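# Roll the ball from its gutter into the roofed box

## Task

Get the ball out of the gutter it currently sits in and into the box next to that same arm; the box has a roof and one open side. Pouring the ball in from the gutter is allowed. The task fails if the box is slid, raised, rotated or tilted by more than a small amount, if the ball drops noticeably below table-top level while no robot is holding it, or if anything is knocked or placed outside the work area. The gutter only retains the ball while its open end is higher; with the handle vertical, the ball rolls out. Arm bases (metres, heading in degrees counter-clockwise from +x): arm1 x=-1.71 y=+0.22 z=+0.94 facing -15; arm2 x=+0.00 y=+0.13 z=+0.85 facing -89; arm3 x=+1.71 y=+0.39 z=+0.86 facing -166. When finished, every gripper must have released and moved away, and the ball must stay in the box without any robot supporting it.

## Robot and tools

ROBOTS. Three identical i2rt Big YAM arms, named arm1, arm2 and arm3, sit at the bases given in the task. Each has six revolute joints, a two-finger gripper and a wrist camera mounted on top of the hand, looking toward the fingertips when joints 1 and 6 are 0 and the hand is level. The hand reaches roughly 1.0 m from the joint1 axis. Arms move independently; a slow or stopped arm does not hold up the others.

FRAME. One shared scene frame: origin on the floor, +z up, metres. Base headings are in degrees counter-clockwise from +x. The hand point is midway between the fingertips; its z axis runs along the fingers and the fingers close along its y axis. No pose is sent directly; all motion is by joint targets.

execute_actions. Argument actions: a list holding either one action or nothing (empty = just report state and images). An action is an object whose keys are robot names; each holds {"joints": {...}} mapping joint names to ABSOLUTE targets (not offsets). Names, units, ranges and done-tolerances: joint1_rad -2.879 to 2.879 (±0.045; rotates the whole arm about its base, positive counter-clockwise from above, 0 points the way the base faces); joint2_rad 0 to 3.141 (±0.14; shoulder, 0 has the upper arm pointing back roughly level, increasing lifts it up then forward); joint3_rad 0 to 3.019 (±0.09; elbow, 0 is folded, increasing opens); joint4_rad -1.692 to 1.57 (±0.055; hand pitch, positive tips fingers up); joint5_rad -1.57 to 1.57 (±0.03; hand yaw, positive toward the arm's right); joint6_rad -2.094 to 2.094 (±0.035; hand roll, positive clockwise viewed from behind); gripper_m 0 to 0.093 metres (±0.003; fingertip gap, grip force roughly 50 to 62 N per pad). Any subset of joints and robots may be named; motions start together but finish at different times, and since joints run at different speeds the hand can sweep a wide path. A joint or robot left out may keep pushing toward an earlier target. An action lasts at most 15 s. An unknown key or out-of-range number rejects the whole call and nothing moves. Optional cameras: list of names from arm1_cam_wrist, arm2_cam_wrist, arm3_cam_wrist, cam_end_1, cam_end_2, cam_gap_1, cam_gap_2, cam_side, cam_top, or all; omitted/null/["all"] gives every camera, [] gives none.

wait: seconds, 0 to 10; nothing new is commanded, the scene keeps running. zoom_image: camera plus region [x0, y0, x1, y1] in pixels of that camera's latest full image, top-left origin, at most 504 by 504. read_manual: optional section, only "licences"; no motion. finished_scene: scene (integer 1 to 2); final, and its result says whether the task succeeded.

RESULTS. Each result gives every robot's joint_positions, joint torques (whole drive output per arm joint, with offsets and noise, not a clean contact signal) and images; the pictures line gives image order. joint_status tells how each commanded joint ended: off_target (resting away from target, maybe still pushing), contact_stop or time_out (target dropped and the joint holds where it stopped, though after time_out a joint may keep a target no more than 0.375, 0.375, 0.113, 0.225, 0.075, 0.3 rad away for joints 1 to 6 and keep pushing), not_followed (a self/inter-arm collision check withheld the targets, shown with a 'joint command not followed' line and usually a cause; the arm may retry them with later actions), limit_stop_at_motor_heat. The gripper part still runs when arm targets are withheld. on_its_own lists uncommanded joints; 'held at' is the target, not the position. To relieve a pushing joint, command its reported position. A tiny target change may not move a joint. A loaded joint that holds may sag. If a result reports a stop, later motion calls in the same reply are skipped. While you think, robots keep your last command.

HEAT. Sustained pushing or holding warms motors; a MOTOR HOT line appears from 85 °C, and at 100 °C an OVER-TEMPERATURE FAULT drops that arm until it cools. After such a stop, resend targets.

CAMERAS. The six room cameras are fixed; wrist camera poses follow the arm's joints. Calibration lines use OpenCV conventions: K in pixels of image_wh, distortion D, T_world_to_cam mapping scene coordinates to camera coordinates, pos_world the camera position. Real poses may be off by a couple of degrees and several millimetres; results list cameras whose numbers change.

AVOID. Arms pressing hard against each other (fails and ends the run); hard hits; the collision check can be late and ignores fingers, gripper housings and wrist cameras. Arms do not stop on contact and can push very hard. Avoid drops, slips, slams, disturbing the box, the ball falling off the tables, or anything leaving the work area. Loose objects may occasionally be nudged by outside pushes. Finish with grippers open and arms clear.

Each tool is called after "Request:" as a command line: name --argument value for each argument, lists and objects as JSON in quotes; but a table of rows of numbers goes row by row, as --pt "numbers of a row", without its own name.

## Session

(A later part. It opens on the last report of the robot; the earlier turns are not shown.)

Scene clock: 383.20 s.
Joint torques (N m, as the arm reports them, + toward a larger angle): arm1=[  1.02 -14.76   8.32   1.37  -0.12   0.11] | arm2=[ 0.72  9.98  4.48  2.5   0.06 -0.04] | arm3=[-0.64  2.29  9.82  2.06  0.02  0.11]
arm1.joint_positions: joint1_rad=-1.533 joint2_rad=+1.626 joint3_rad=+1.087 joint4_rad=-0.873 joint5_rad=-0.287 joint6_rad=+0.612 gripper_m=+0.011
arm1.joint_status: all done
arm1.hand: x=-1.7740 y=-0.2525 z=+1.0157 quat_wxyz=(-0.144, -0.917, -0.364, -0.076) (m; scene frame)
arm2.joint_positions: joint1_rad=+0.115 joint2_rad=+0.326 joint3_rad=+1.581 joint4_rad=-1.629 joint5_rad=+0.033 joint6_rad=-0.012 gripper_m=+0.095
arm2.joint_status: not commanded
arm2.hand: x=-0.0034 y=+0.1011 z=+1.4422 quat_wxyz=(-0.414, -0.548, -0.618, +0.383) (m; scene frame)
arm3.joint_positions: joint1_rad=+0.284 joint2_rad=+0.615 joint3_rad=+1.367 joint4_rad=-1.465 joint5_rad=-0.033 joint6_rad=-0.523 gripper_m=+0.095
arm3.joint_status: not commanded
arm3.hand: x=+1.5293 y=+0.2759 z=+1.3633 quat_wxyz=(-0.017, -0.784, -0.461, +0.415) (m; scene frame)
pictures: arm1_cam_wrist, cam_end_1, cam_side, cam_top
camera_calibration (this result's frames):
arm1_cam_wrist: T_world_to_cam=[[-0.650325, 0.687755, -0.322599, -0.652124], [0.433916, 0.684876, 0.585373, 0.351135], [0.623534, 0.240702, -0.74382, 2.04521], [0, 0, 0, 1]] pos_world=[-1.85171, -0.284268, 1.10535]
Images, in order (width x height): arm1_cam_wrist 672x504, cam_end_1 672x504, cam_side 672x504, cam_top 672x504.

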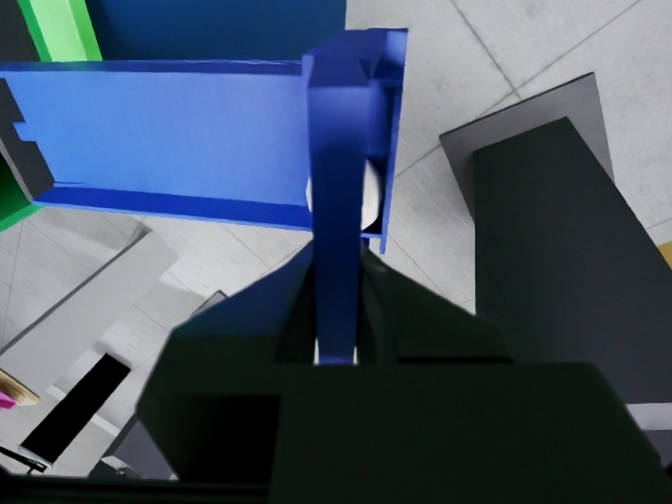

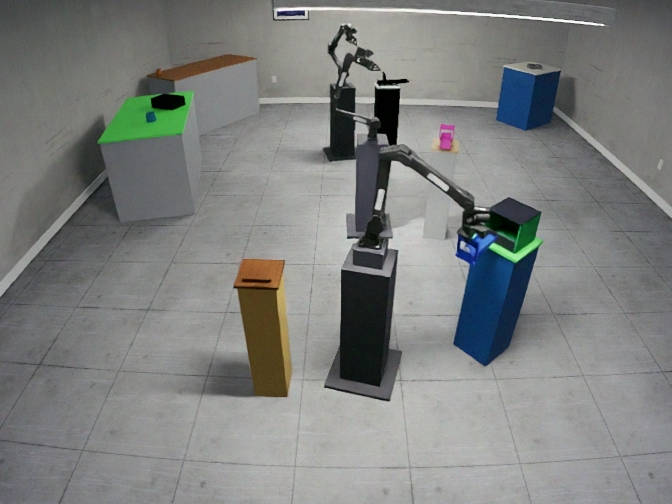

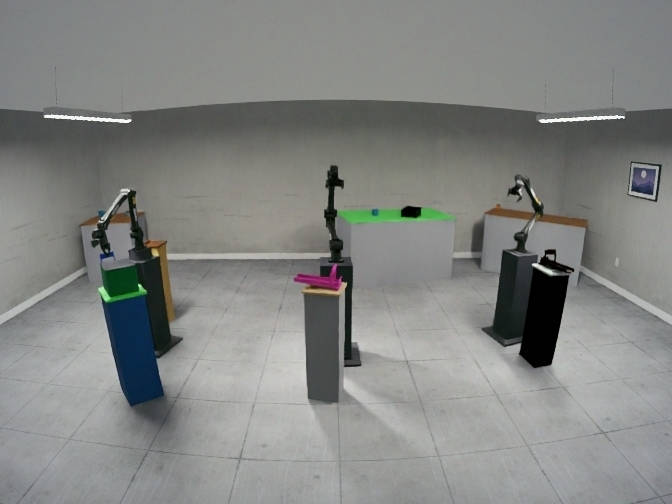

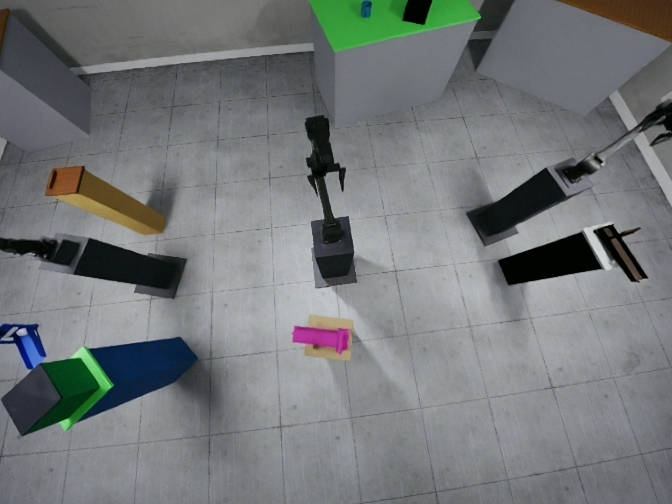

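Request:
zoom_image --camera "cam_end_1" --region '[430, 185, 560, 280]'

Request:
zoom_image --camera "cam_top" --region '[0, 300, 140, 440]'

Request:
zoom_image --camera "arm1_cam_wrist" --region '[0, 0, 200, 260]'

Region (430, 185, 560, 280) of cam_end_1's 672x504 image, scaled by 3.877, with more detail than that image has; it fills the top 368 rows of this view, and the rest is white.

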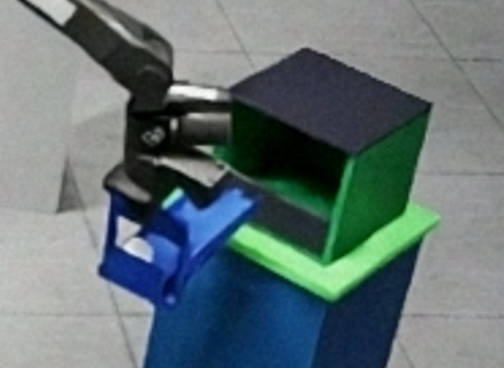

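Region (0, 300, 140, 440) of cam_top's 672x504 image, scaled by 3.600, with more detail than that image has.

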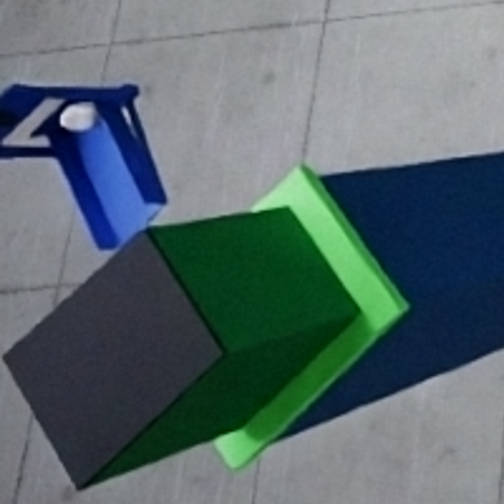

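Region (0, 0, 200, 260) of arm1_cam_wrist's 672x504 image, scaled by 1.938, with more detail than that image has; it fills the left 388 columns of this view, and the rest is white.

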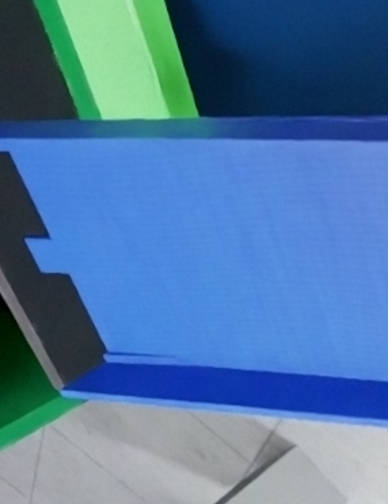

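Request:
execute_actions --actions '[{"arm1": {"joints": {"joint1_rad": -1.467, "joint2_rad": 1.625, "joint3_rad": 1.176, "joint4_rad": -0.905, "joint5_rad": -0.275, "joint6_rad": 0.684}}}]' --cameras '["arm1_cam_wrist", "cam_end_1"]'

Scene clock: 447.53 s.
Joint torques (N m, as the arm reports them, + toward a larger angle): arm1=[  0.43 -13.74  12.99  -0.13  -0.2    0.1 ] | arm2=[ 0.91 10.09  4.42  2.52  0.07 -0.04] | arm3=[-0.33  2.26  9.8   1.99  0.03  0.12]
arm1.joint_positions: joint1_rad=-1.464 joint2_rad=+1.626 joint3_rad=+1.116 joint4_rad=-0.892 joint5_rad=-0.271 joint6_rad=+0.676 gripper_m=+0.011
arm1.joint_status: all done
arm1.hand: x=-1.7447 y=-0.2635 z=+1.0253 quat_wxyz=(-0.140, -0.916, -0.368, -0.076) (m; scene frame)
arm2.joint_positions: joint1_rad=+0.115 joint2_rad=+0.326 joint3_rad=+1.581 joint4_rad=-1.629 joint5_rad=+0.033 joint6_rad=-0.012 gripper_m=+0.095
arm2.joint_status: not commanded
arm2.hand: x=-0.0034 y=+0.1011 z=+1.4422 quat_wxyz=(-0.414, -0.548, -0.618, +0.383) (m; scene frame)
arm3.joint_positions: joint1_rad=+0.284 joint2_rad=+0.615 joint3_rad=+1.367 joint4_rad=-1.465 joint5_rad=-0.033 joint6_rad=-0.523 gripper_m=+0.095
arm3.joint_status: not commanded
arm3.hand: x=+1.5293 y=+0.2759 z=+1.3633 quat_wxyz=(-0.017, -0.784, -0.461, +0.415) (m; scene frame)
pictures: arm1_cam_wrist, cam_end_1
camera_calibration (this result's frames):
arm1_cam_wrist: T_world_to_cam=[[-0.656308, 0.685423, -0.315365, -0.640923], [0.431474, 0.683854, 0.588365, 0.332721], [0.618943, 0.250077, -0.744561, 2.03201], [0, 0, 0, 1]] pos_world=[-1.8219, -0.29639, 1.11507]
Images, in order (width x height): arm1_cam_wrist 672x504, cam_end_1 672x504.

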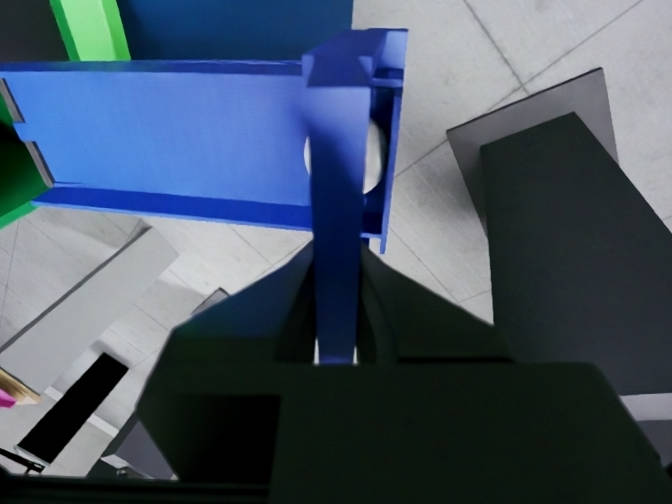

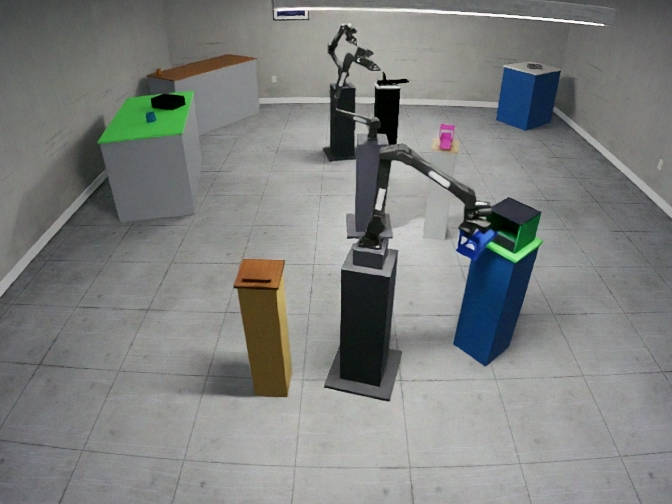

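Request:
execute_actions --actions '[{"arm1": {"joints": {"joint3_rad": 1.235, "joint4_rad": -0.92}}}]' --cameras '["arm1_cam_wrist", "cam_end_1"]'

Scene clock: 458.27 s.
Joint torques (N m, as the arm reports them, + toward a larger angle): arm1=[  0.39 -13.81  13.01   0.    -0.2    0.1 ] | arm2=[ 0.62 10.18  4.47  2.61  0.06 -0.02] | arm3=[0.12 1.89 9.84 2.02 0.03 0.13]
arm1.joint_positions: joint1_rad=-1.464 joint2_rad=+1.626 joint3_rad=+1.180 joint4_rad=-0.909 joint5_rad=-0.271 joint6_rad=+0.677 gripper_m=+0.011
arm1.joint_status: all done
arm1.hand: x=-1.7482 y=-0.2854 z=+1.0492 quat_wxyz=(-0.160, -0.913, -0.369, -0.065) (m; scene frame)
arm2.joint_positions: joint1_rad=+0.115 joint2_rad=+0.326 joint3_rad=+1.581 joint4_rad=-1.629 joint5_rad=+0.033 joint6_rad=-0.012 gripper_m=+0.095
arm2.joint_status: not commanded
arm2.hand: x=-0.0034 y=+0.1011 z=+1.4422 quat_wxyz=(-0.414, -0.548, -0.618, +0.383) (m; scene frame)
arm3.joint_positions: joint1_rad=+0.284 joint2_rad=+0.615 joint3_rad=+1.367 joint4_rad=-1.465 joint5_rad=-0.033 joint6_rad=-0.523 gripper_m=+0.095
arm3.joint_status: not commanded
arm3.hand: x=+1.5293 y=+0.2759 z=+1.3633 quat_wxyz=(-0.017, -0.784, -0.461, +0.415) (m; scene frame)
pictures: arm1_cam_wrist, cam_end_1
camera_calibration (this result's frames):
arm1_cam_wrist: T_world_to_cam=[[-0.657757, 0.671199, -0.34183, -0.599476], [0.436271, 0.709429, 0.553514, 0.387484], [0.614022, 0.214948, -0.759456, 2.05441], [0, 0, 0, 1]] pos_world=[-1.82481, -0.314115, 1.14084]
Images, in order (width x height): arm1_cam_wrist 672x504, cam_end_1 672x504.

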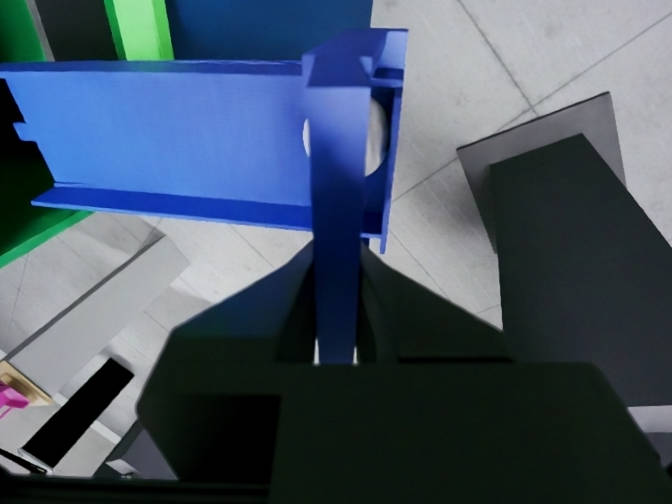

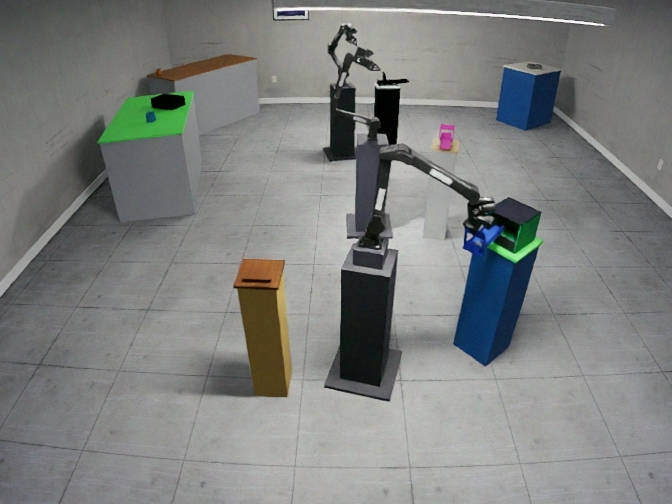

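Request:
zoom_image --camera "cam_end_1" --region '[450, 190, 550, 265]'

Region (450, 190, 550, 265) of cam_end_1's 672x504 image, scaled by 5.040, with more detail than that image has; it fills the top 378 rows of this view, and the rest is white.

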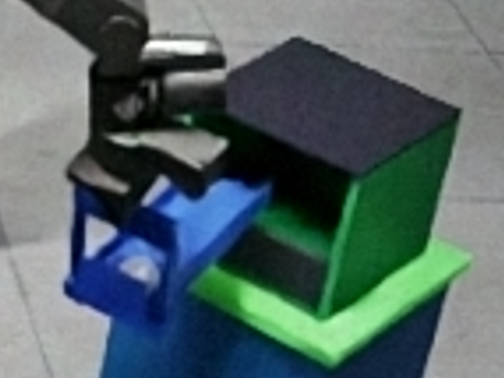

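Request:
execute_actions --actions '[{"arm1": {"joints": {"joint1_rad": -1.366, "joint2_rad": 1.717, "joint3_rad": 1.342, "joint4_rad": -0.862, "joint5_rad": -0.248, "joint6_rad": 0.793}}}]' --cameras '["arm1_cam_wrist", "cam_end_1"]'

Scene clock: 473.77 s.
Joint torques (N m, as the arm reports them, + toward a larger angle): arm1=[  0.19 -14.87  13.58   1.35  -0.13   0.08] | arm2=[ 0.75 10.29  4.52  2.48  0.05 -0.09] | arm3=[-0.21  2.11  9.83  1.97  0.06  0.12]
arm1.joint_positions: joint1_rad=-1.357 joint2_rad=+1.715 joint3_rad=+1.282 joint4_rad=-0.879 joint5_rad=-0.245 joint6_rad=+0.784 gripper_m=+0.011
arm1.joint_status: all done
arm1.hand: x=-1.7003 y=-0.3312 z=+1.0457 quat_wxyz=(-0.166, -0.912, -0.370, -0.060) (m; scene frame)
arm2.joint_positions: joint1_rad=+0.115 joint2_rad=+0.326 joint3_rad=+1.581 joint4_rad=-1.629 joint5_rad=+0.033 joint6_rad=-0.012 gripper_m=+0.095
arm2.joint_status: not commanded
arm2.hand: x=-0.0034 y=+0.1011 z=+1.4422 quat_wxyz=(-0.414, -0.548, -0.618, +0.383) (m; scene frame)
arm3.joint_positions: joint1_rad=+0.284 joint2_rad=+0.615 joint3_rad=+1.367 joint4_rad=-1.465 joint5_rad=-0.033 joint6_rad=-0.523 gripper_m=+0.095
arm3.joint_status: not commanded
arm3.hand: x=+1.5293 y=+0.2759 z=+1.3633 quat_wxyz=(-0.017, -0.784, -0.461, +0.415) (m; scene frame)
pictures: arm1_cam_wrist, cam_end_1
camera_calibration (this result's frames):
arm1_cam_wrist: T_world_to_cam=[[-0.658928, 0.665625, -0.350368, -0.533342], [0.437887, 0.718161, 0.540832, 0.419875], [0.611612, 0.202948, -0.764685, 2.02958], [0, 0, 0, 1]] pos_world=[-1.7766, -0.358431, 1.13804]
Images, in order (width x height): arm1_cam_wrist 672x504, cam_end_1 672x504.

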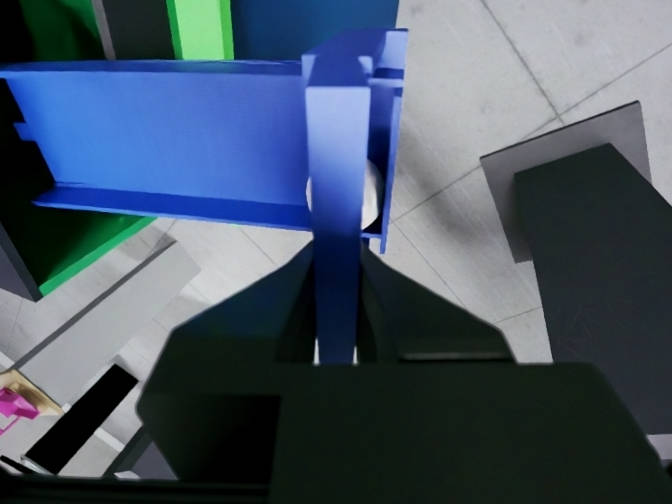

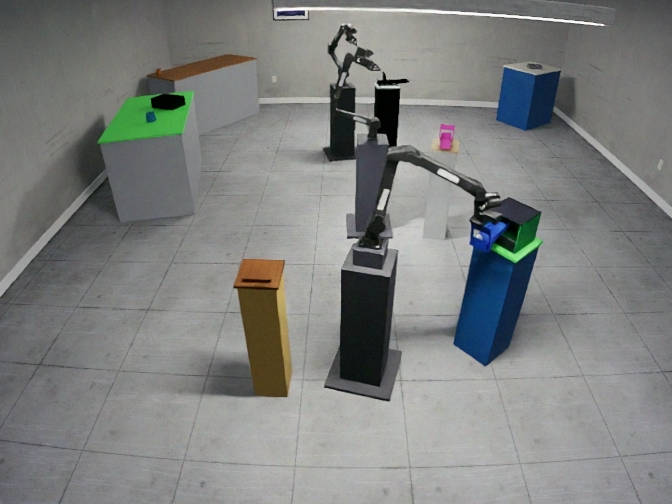

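Request:
execute_actions --actions '[{"arm1": {"joints": {"joint1_rad": -1.292, "joint2_rad": 1.813, "joint3_rad": 1.658, "joint4_rad": -1.306, "joint5_rad": -0.0585, "joint6_rad": 0.846}}}]' --cameras '["arm1_cam_wrist", "cam_end_1"]'

Scene clock: 497.03 s.
Joint torques (N m, as the arm reports them, + toward a larger angle): arm1=[  0.52 -17.49  13.35  -0.4    0.12   0.13] | arm2=[ 1.01 10.45  4.51  2.61  0.06 -0.07] | arm3=[-0.57  2.35  9.77  2.03  0.02  0.12]
arm1.joint_positions: joint1_rad=-1.290 joint2_rad=+1.821 joint3_rad=+1.605 joint4_rad=-1.292 joint5_rad=-0.059 joint6_rad=+0.837 gripper_m=+0.011
arm1.joint_status: all done
arm1.hand: x=-1.6945 y=-0.3476 z=+1.0967 quat_wxyz=(-0.040, -0.929, -0.368, -0.018) (m; scene frame)
arm2.joint_positions: joint1_rad=+0.115 joint2_rad=+0.326 joint3_rad=+1.581 joint4_rad=-1.629 joint5_rad=+0.033 joint6_rad=-0.012 gripper_m=+0.095
arm2.joint_status: not commanded
arm2.hand: x=-0.0034 y=+0.1011 z=+1.4422 quat_wxyz=(-0.414, -0.548, -0.618, +0.383) (m; scene frame)
arm3.joint_positions: joint1_rad=+0.284 joint2_rad=+0.615 joint3_rad=+1.367 joint4_rad=-1.465 joint5_rad=-0.033 joint6_rad=-0.523 gripper_m=+0.095
arm3.joint_status: not commanded
arm3.hand: x=+1.5293 y=+0.2759 z=+1.3633 quat_wxyz=(-0.017, -0.784, -0.461, +0.415) (m; scene frame)
pictures: arm1_cam_wrist, cam_end_1
camera_calibration (this result's frames):
arm1_cam_wrist: T_world_to_cam=[[-0.686925, 0.721158, -0.0898022, -0.814651], [0.545616, 0.593404, 0.591756, 0.484882], [0.480039, 0.357495, -0.8011, 1.93908], [0, 0, 0, 1]] pos_world=[-1.755, -0.393449, 1.19331]
Images, in order (width x height): arm1_cam_wrist 672x504, cam_end_1 672x504.

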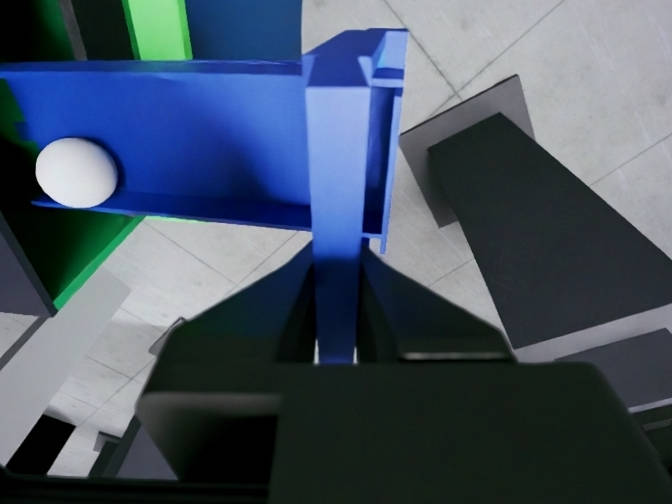

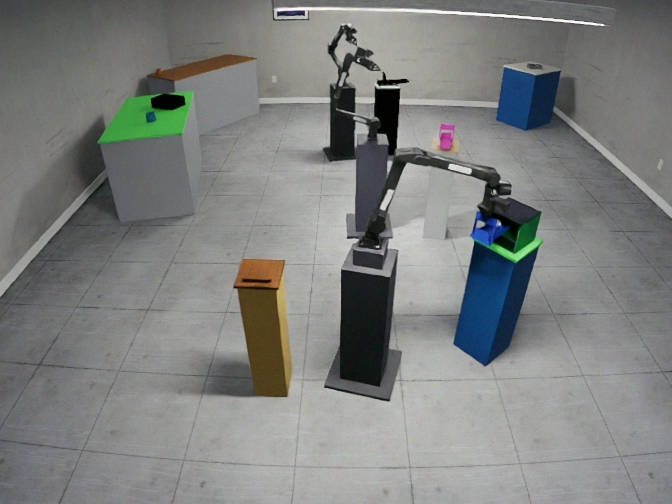

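The ball is rolling toward the open end. Let me check the state.

Request:
execute_actions --actions '[]' --cameras '["arm1_cam_wrist", "cam_end_1"]'

Scene clock: 499.30 s.
Joint torques (N m, as the arm reports them, + toward a larger angle): arm1=[  0.48 -17.66  13.38  -0.4    0.1    0.13] | arm2=[ 0.52 10.4   4.47  2.47  0.07 -0.05] | arm3=[-0.51  1.77  9.78  1.95  0.02  0.13]
arm1.joint_positions: joint1_rad=-1.290 joint2_rad=+1.821 joint3_rad=+1.605 joint4_rad=-1.292 joint5_rad=-0.058 joint6_rad=+0.838 gripper_m=+0.011
arm1.joint_status: all done
arm1.hand: x=-1.6946 y=-0.3476 z=+1.0967 quat_wxyz=(-0.040, -0.929, -0.368, -0.018) (m; scene frame)
arm2.joint_positions: joint1_rad=+0.115 joint2_rad=+0.326 joint3_rad=+1.581 joint4_rad=-1.629 joint5_rad=+0.033 joint6_rad=-0.012 gripper_m=+0.095
arm2.joint_status: not commanded
arm2.hand: x=-0.0034 y=+0.1011 z=+1.4422 quat_wxyz=(-0.414, -0.548, -0.618, +0.383) (m; scene frame)
arm3.joint_positions: joint1_rad=+0.284 joint2_rad=+0.615 joint3_rad=+1.367 joint4_rad=-1.465 joint5_rad=-0.033 joint6_rad=-0.523 gripper_m=+0.095
arm3.joint_status: not commanded
arm3.hand: x=+1.5293 y=+0.2759 z=+1.3633 quat_wxyz=(-0.017, -0.784, -0.461, +0.415) (m; scene frame)
pictures: arm1_cam_wrist, cam_end_1
camera_calibration (this result's frames):
arm1_cam_wrist: T_world_to_cam=[[-0.686666, 0.721437, -0.0895446, -0.814442], [0.546067, 0.593174, 0.591571, 0.485808], [0.479896, 0.357314, -0.801265, 1.93899], [0, 0, 0, 1]] pos_world=[-1.75505, -0.393428, 1.19332]
Images, in order (width x height): arm1_cam_wrist 672x504, cam_end_1 672x504.

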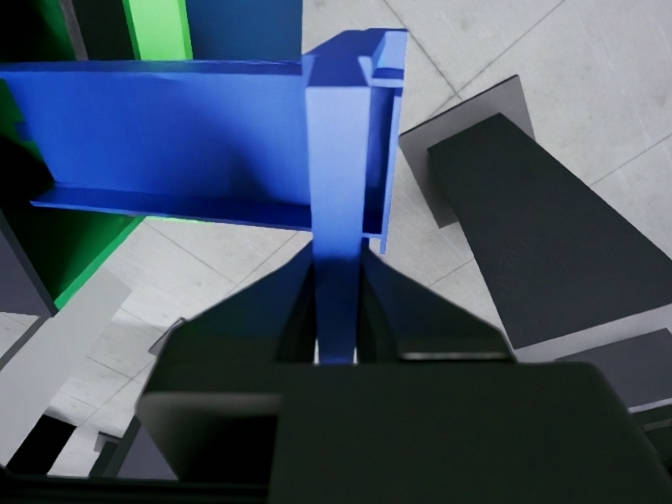

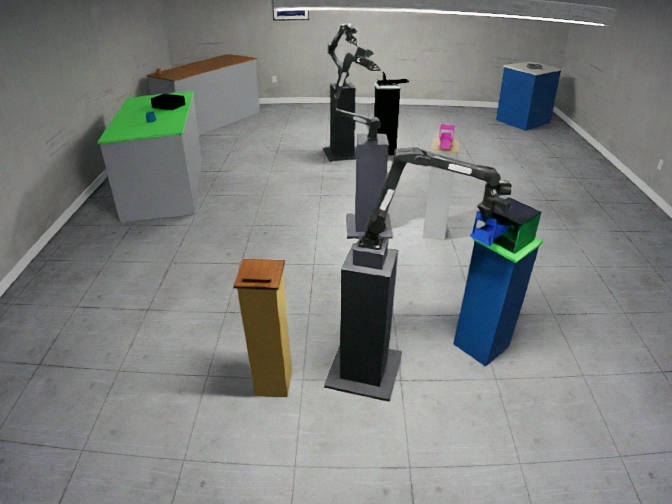

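Request:
execute_actions --actions '[{"arm1": {"joints": {"joint1_rad": -1.436, "joint2_rad": 1.623, "joint3_rad": 1.34, "joint4_rad": -1.222, "joint5_rad": -0.068, "joint6_rad": 0.675}}}]' --cameras '["arm1_cam_wrist", "cam_end_1"]'

Scene clock: 512.47 s.
Joint torques (N m, as the arm reports them, + toward a larger angle): arm1=[  1.14 -13.68   8.65   0.87  -0.06  -0.05] | arm2=[ 0.9  10.14  4.52  2.61  0.07 -0.06] | arm3=[-0.76  2.01  9.81  2.15  0.04  0.1 ]
arm1.joint_positions: joint1_rad=-1.442 joint2_rad=+1.617 joint3_rad=+1.345 joint4_rad=-1.236 joint5_rad=-0.064 joint6_rad=+0.685 gripper_m=+0.011
arm1.joint_status: all done
arm1.hand: x=-1.7698 y=-0.2656 z=+1.1012 quat_wxyz=(-0.043, -0.929, -0.368, -0.014) (m; scene frame)
arm2.joint_positions: joint1_rad=+0.115 joint2_rad=+0.326 joint3_rad=+1.581 joint4_rad=-1.629 joint5_rad=+0.033 joint6_rad=-0.012 gripper_m=+0.095
arm2.joint_status: not commanded
arm2.hand: x=-0.0034 y=+0.1011 z=+1.4422 quat_wxyz=(-0.414, -0.548, -0.618, +0.383) (m; scene frame)
arm3.joint_positions: joint1_rad=+0.284 joint2_rad=+0.615 joint3_rad=+1.367 joint4_rad=-1.465 joint5_rad=-0.033 joint6_rad=-0.523 gripper_m=+0.095
arm3.joint_status: not commanded
arm3.hand: x=+1.5293 y=+0.2759 z=+1.3633 quat_wxyz=(-0.017, -0.784, -0.461, +0.415) (m; scene frame)
pictures: arm1_cam_wrist, cam_end_1
camera_calibration (this result's frames):
arm1_cam_wrist: T_world_to_cam=[[-0.687444, 0.720217, -0.0933161, -0.922356], [0.548403, 0.599042, 0.58344, 0.490142], [0.476104, 0.349907, -0.806777, 1.9468], [0, 0, 0, 1]] pos_world=[-1.82974, -0.310519, 1.19859]
Images, in order (width x height): arm1_cam_wrist 672x504, cam_end_1 672x504.

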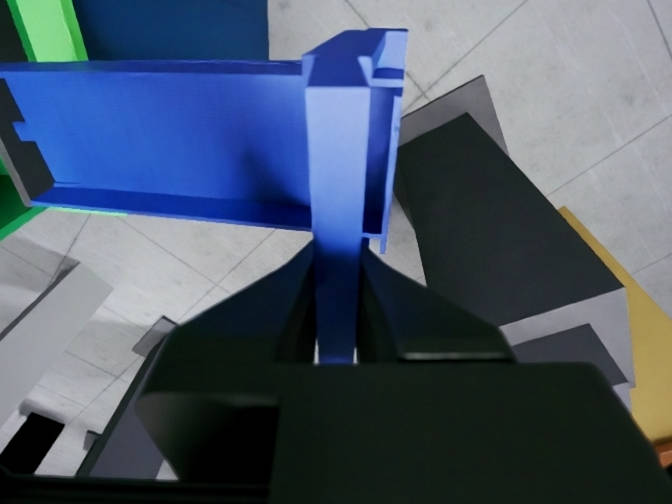

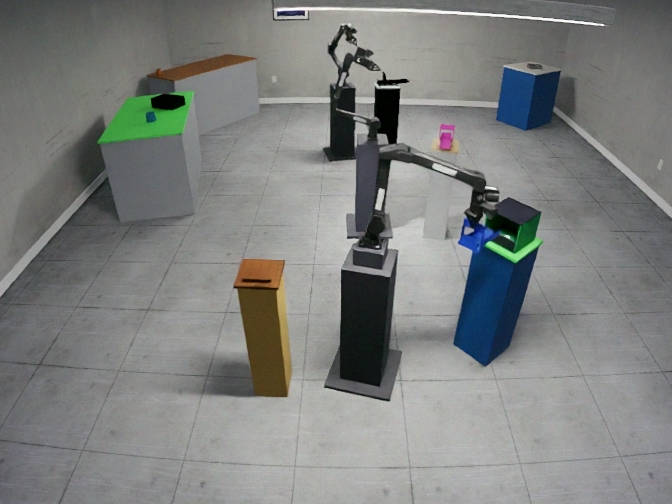

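Request:
execute_actions --actions '[{"arm1": {"joints": {"joint2_rad": 1.43, "joint3_rad": 1.13, "joint4_rad": -1.27, "joint5_rad": -0.24, "joint6_rad": 0.064}}}]' --cameras '["cam_end_1"]'

Request:
execute_actions --actions '[{"arm1": {"joints": {"joint1_rad": 1.845, "joint2_rad": 1.842, "joint3_rad": 1.57, "joint4_rad": -1.22, "joint5_rad": -0.24, "joint6_rad": 0.064}}}]' --cameras '["arm1_cam_wrist", "cam_end_1"]'

Scene clock: 528.83 s.
Joint torques (N m, as the arm reports them, + toward a larger angle): arm1=[  1.12 -10.99   7.96  -0.23  -0.3   -0.07] | arm2=[ 0.57  9.99  4.46  2.42  0.09 -0.07] | arm3=[-0.58  2.    9.78  2.02  0.05  0.13]
arm1.joint_positions: joint1_rad=-1.442 joint2_rad=+1.428 joint3_rad=+1.141 joint4_rad=-1.260 joint5_rad=-0.234 joint6_rad=+0.074 gripper_m=+0.011
arm1.joint_status: all done
arm1.hand: x=-1.7302 y=-0.1868 z=+1.1090 quat_wxyz=(-0.093, -0.770, -0.627, -0.073) (m; scene frame)
arm2.joint_positions: joint1_rad=+0.115 joint2_rad=+0.326 joint3_rad=+1.581 joint4_rad=-1.629 joint5_rad=+0.033 joint6_rad=-0.012 gripper_m=+0.095
arm2.joint_status: not commanded
arm2.hand: x=-0.0034 y=+0.1011 z=+1.4422 quat_wxyz=(-0.414, -0.548, -0.618, +0.383) (m; scene frame)
arm3.joint_positions: joint1_rad=+0.284 joint2_rad=+0.615 joint3_rad=+1.367 joint4_rad=-1.465 joint5_rad=-0.033 joint6_rad=-0.523 gripper_m=+0.095
arm3.joint_status: not commanded
arm3.hand: x=+1.5293 y=+0.2759 z=+1.3633 quat_wxyz=(-0.017, -0.784, -0.461, +0.415) (m; scene frame)
pictures: cam_end_1
Images, in order (width x height): cam_end_1 672x504.

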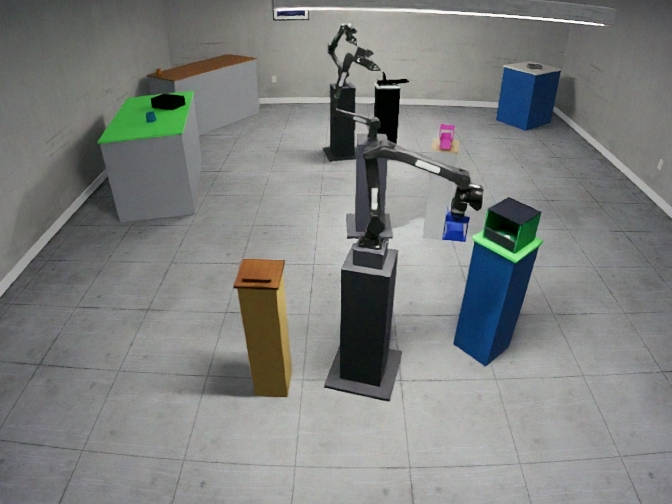

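Scene clock: 531.60 s.
Joint torques (N m, as the arm reports them, + toward a larger angle): arm1=[ -0.07 -17.93  11.74   0.23  -0.11  -0.03] | arm2=[ 0.87 10.12  4.58  2.45  0.09 -0.05] | arm3=[-0.72  2.42  9.76  1.97  0.03  0.12]
arm1.joint_positions: joint1_rad=+1.855 joint2_rad=+1.852 joint3_rad=+1.534 joint4_rad=-1.220 joint5_rad=-0.239 joint6_rad=+0.071 gripper_m=+0.011
arm1.joint_status: all done
arm1.hand: x=-1.7679 y=+0.7839 z=+1.0594 quat_wxyz=(+0.076, +0.686, -0.718, -0.091) (m; scene frame)
arm2.joint_positions: joint1_rad=+0.115 joint2_rad=+0.326 joint3_rad=+1.581 joint4_rad=-1.629 joint5_rad=+0.033 joint6_rad=-0.012 gripper_m=+0.095
arm2.joint_status: not commanded
arm2.hand: x=-0.0034 y=+0.1011 z=+1.4422 quat_wxyz=(-0.414, -0.548, -0.618, +0.383) (m; scene frame)
arm3.joint_positions: joint1_rad=+0.284 joint2_rad=+0.615 joint3_rad=+1.367 joint4_rad=-1.465 joint5_rad=-0.033 joint6_rad=-0.523 gripper_m=+0.095
arm3.joint_status: not commanded
arm3.hand: x=+1.5293 y=+0.2759 z=+1.3633 quat_wxyz=(-0.017, -0.784, -0.461, +0.415) (m; scene frame)
pictures: arm1_cam_wrist, cam_end_1
camera_calibration (this result's frames):
arm1_cam_wrist: T_world_to_cam=[[0.970736, -0.0349134, -0.237597, 1.99548], [0.107254, -0.822191, 0.559015, 0.244884], [-0.214868, -0.56814, -0.794386, 1.02989], [0, 0, 0, 1]] pos_world=[-1.74206, 0.856133, 1.15536]
Images, in order (width x height): arm1_cam_wrist 672x504, cam_end_1 672x504.

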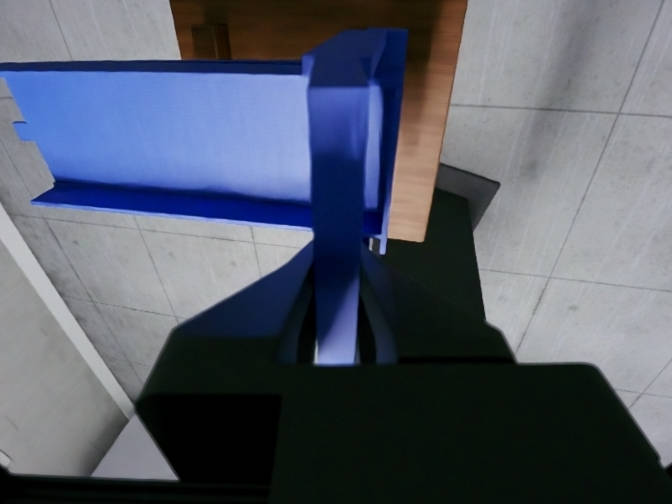

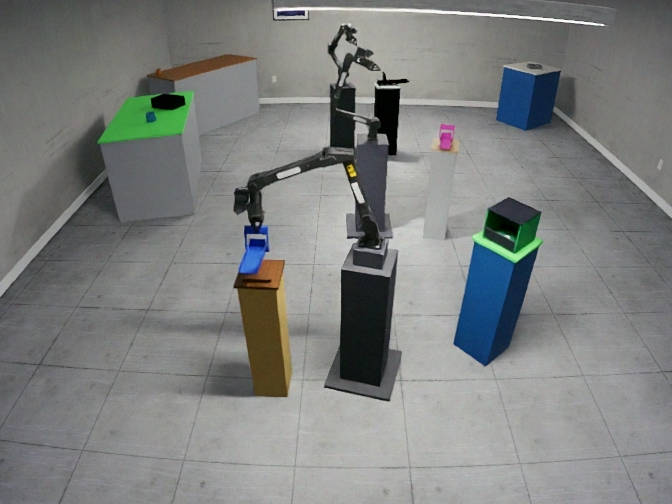

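Now lower the gutter back onto its table.

Request:
execute_actions --actions '[{"arm1": {"joints": {"joint1_rad": 1.848, "joint2_rad": 1.915, "joint3_rad": 1.408, "joint4_rad": -1.04, "joint5_rad": -0.241, "joint6_rad": 0.068}}}]' --cameras '["arm1_cam_wrist", "cam_end_1"]'

Request:
zoom_image --camera "cam_end_1" --region '[450, 190, 550, 265]'

Scene clock: 537.47 s.
Joint torques (N m, as the arm reports them, + toward a larger angle): arm1=[  0.25 -17.43   8.03   0.95  -0.1    0.  ] | arm2=[ 0.63 10.08  4.45  2.53  0.08 -0.04] | arm3=[-0.78  2.08  9.86  2.04  0.02  0.12]
arm1.joint_positions: joint1_rad=+1.850 joint2_rad=+1.917 joint3_rad=+1.409 joint4_rad=-1.057 joint5_rad=-0.240 joint6_rad=+0.071 gripper_m=+0.011
arm1.joint_status: all done
arm1.hand: x=-1.7653 y=+0.7708 z=+0.9816 quat_wxyz=(+0.085, +0.684, -0.720, -0.083) (m; scene frame)
arm2.joint_positions: joint1_rad=+0.115 joint2_rad=+0.326 joint3_rad=+1.581 joint4_rad=-1.629 joint5_rad=+0.033 joint6_rad=-0.012 gripper_m=+0.095
arm2.joint_status: not commanded
arm2.hand: x=-0.0034 y=+0.1011 z=+1.4422 quat_wxyz=(-0.414, -0.548, -0.618, +0.383) (m; scene frame)
arm3.joint_positions: joint1_rad=+0.284 joint2_rad=+0.615 joint3_rad=+1.367 joint4_rad=-1.465 joint5_rad=-0.033 joint6_rad=-0.523 gripper_m=+0.095
arm3.joint_status: not commanded
arm3.hand: x=+1.5293 y=+0.2759 z=+1.3633 quat_wxyz=(-0.017, -0.784, -0.461, +0.415) (m; scene frame)
pictures: arm1_cam_wrist, cam_end_1
camera_calibration (this result's frames):
arm1_cam_wrist: T_world_to_cam=[[0.970344, -0.0449113, -0.237518, 1.98095], [0.104663, -0.807651, 0.580298, 0.240686], [-0.217894, -0.587948, -0.778999, 0.955961], [0, 0, 0, 1]] pos_world=[-1.73909, 0.845412, 1.07553]
Images, in order (width x height): arm1_cam_wrist 672x504, cam_end_1 672x504.

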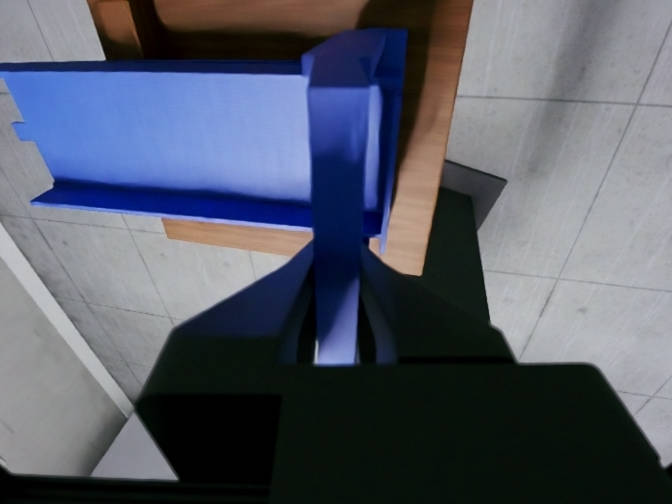

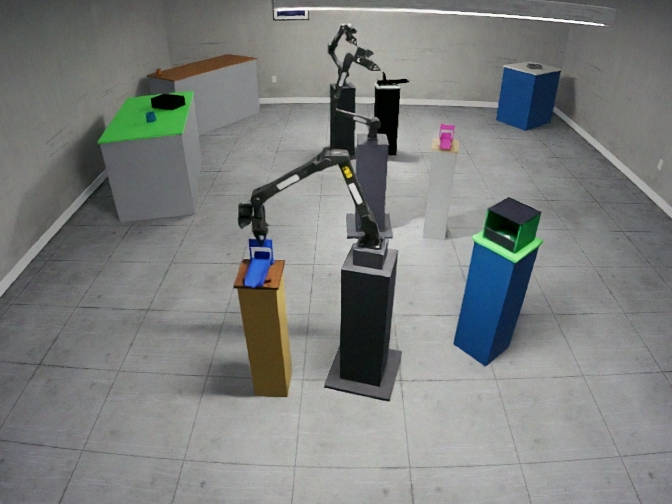

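Region (450, 190, 550, 265) of cam_end_1's 672x504 image, scaled by 5.040, with more detail than that image has; it fills the top 378 rows of this view, and the rest is white.

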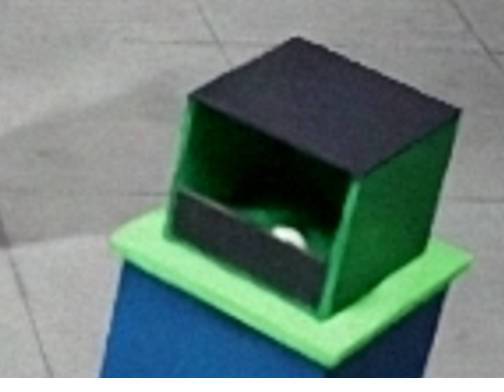

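The ball is in the box. Now release the gutter and move clear.

Request:
execute_actions --actions '[{"arm1": {"joints": {"gripper_m": 0.08}}}]' --cameras '["arm1_cam_wrist"]'

Request:
execute_actions --actions '[{"arm1": {"joints": {"joint2_rad": 1.75, "joint3_rad": 1.62, "joint4_rad": -1.4}}}]' --cameras '["arm1_cam_wrist", "cam_end_1"]'

Scene clock: 541.47 s.
Joint torques (N m, as the arm reports them, + toward a larger angle): arm1=[  0.27 -17.36   7.99   0.93  -0.11   0.01] | arm2=[ 0.33 10.54  4.5   2.42  0.07 -0.03] | arm3=[-0.45  2.1   9.82  2.08  0.04  0.13]
arm1.joint_positions: joint1_rad=+1.850 joint2_rad=+1.917 joint3_rad=+1.409 joint4_rad=-1.057 joint5_rad=-0.240 joint6_rad=+0.071 gripper_m=+0.080
arm1.joint_status: all done
arm1.hand: x=-1.7653 y=+0.7708 z=+0.9815 quat_wxyz=(+0.085, +0.684, -0.720, -0.082) (m; scene frame)
arm2.joint_positions: joint1_rad=+0.115 joint2_rad=+0.326 joint3_rad=+1.581 joint4_rad=-1.629 joint5_rad=+0.033 joint6_rad=-0.012 gripper_m=+0.095
arm2.joint_status: not commanded
arm2.hand: x=-0.0034 y=+0.1011 z=+1.4422 quat_wxyz=(-0.414, -0.548, -0.618, +0.383) (m; scene frame)
arm3.joint_positions: joint1_rad=+0.284 joint2_rad=+0.615 joint3_rad=+1.367 joint4_rad=-1.465 joint5_rad=-0.033 joint6_rad=-0.523 gripper_m=+0.095
arm3.joint_status: not commanded
arm3.hand: x=+1.5293 y=+0.2759 z=+1.3633 quat_wxyz=(-0.017, -0.784, -0.461, +0.415) (m; scene frame)
pictures: arm1_cam_wrist
camera_calibration (this result's frames):
arm1_cam_wrist: T_world_to_cam=[[0.970435, -0.0449123, -0.237148, 1.98068], [0.104439, -0.807655, 0.580333, 0.240264], [-0.217598, -0.587942, -0.779086, 0.956566], [0, 0, 0, 1]] pos_world=[-1.73907, 0.845413, 1.07553]
Images, in order (width x height): arm1_cam_wrist 672x504.

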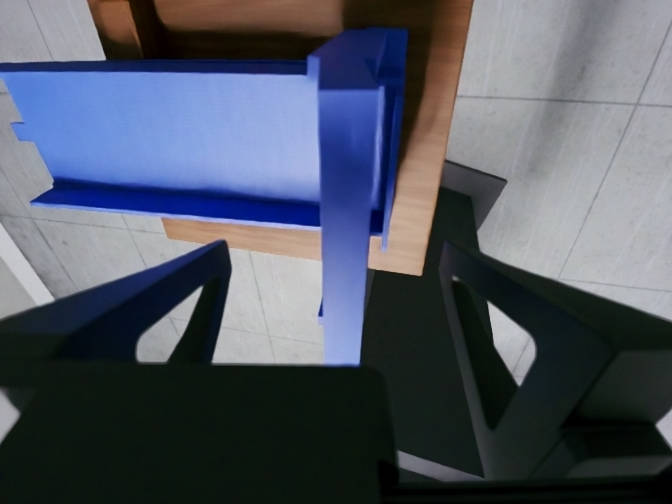

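Scene clock: 542.73 s.
Joint torques (N m, as the arm reports them, + toward a larger angle): arm1=[  0.36 -14.52  10.95  -0.46  -0.11   0.01] | arm2=[ 0.79 10.36  4.34  2.49  0.07 -0.04] | arm3=[-0.32  2.1   9.78  2.08  0.04  0.12]
arm1.joint_positions: joint1_rad=+1.850 joint2_rad=+1.730 joint3_rad=+1.601 joint4_rad=-1.384 joint5_rad=-0.240 joint6_rad=+0.071 gripper_m=+0.080
arm1.joint_status: all done
arm1.hand: x=-1.7657 y=+0.7628 z=+1.1481 quat_wxyz=(+0.067, +0.686, -0.718, -0.101) (m; scene frame)
arm2.joint_positions: joint1_rad=+0.115 joint2_rad=+0.326 joint3_rad=+1.581 joint4_rad=-1.629 joint5_rad=+0.033 joint6_rad=-0.012 gripper_m=+0.095
arm2.joint_status: not commanded
arm2.hand: x=-0.0034 y=+0.1011 z=+1.4422 quat_wxyz=(-0.414, -0.548, -0.618, +0.383) (m; scene frame)
arm3.joint_positions: joint1_rad=+0.284 joint2_rad=+0.615 joint3_rad=+1.367 joint4_rad=-1.465 joint5_rad=-0.033 joint6_rad=-0.523 gripper_m=+0.095
arm3.joint_status: not commanded
arm3.hand: x=+1.5293 y=+0.2759 z=+1.3633 quat_wxyz=(-0.017, -0.784, -0.461, +0.415) (m; scene frame)
pictures: arm1_cam_wrist, cam_end_1
camera_calibration (this result's frames):
arm1_cam_wrist: T_world_to_cam=[[0.970219, -0.0323746, -0.240057, 2.0136], [0.105094, -0.836639, 0.537579, 0.209569], [-0.218245, -0.546798, -0.80832, 1.08266], [0, 0, 0, 1]] pos_world=[-1.73937, 0.832519, 1.24586]
Images, in order (width x height): arm1_cam_wrist 672x504, cam_end_1 672x504.

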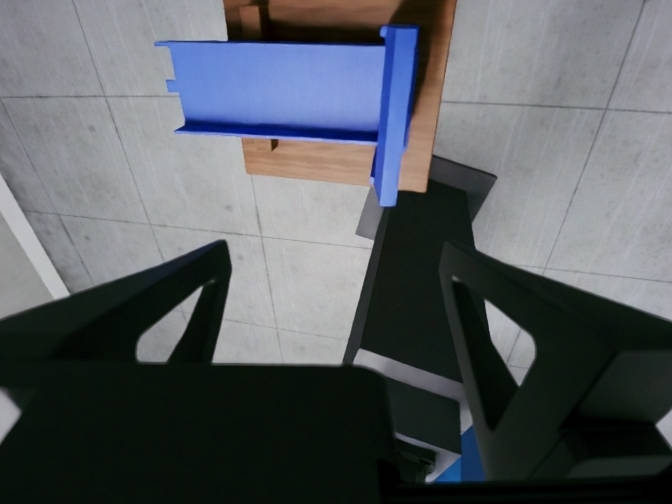

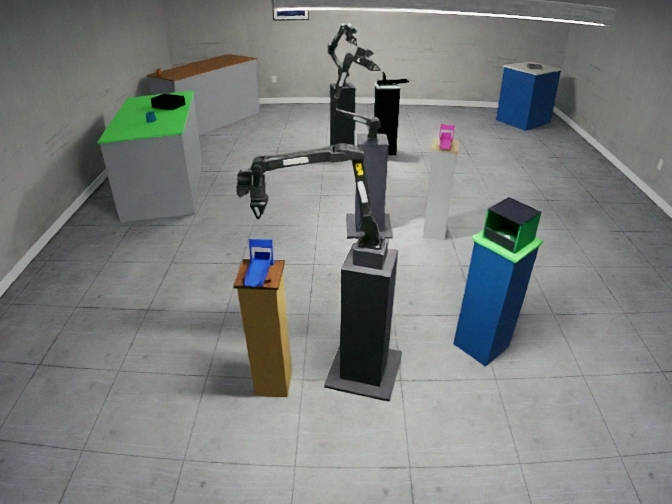

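The gutter is back on its table, the arm is clear, and the ball is in the box.

Request:
finished_scene --scene 1

The scene is finished: the task was done.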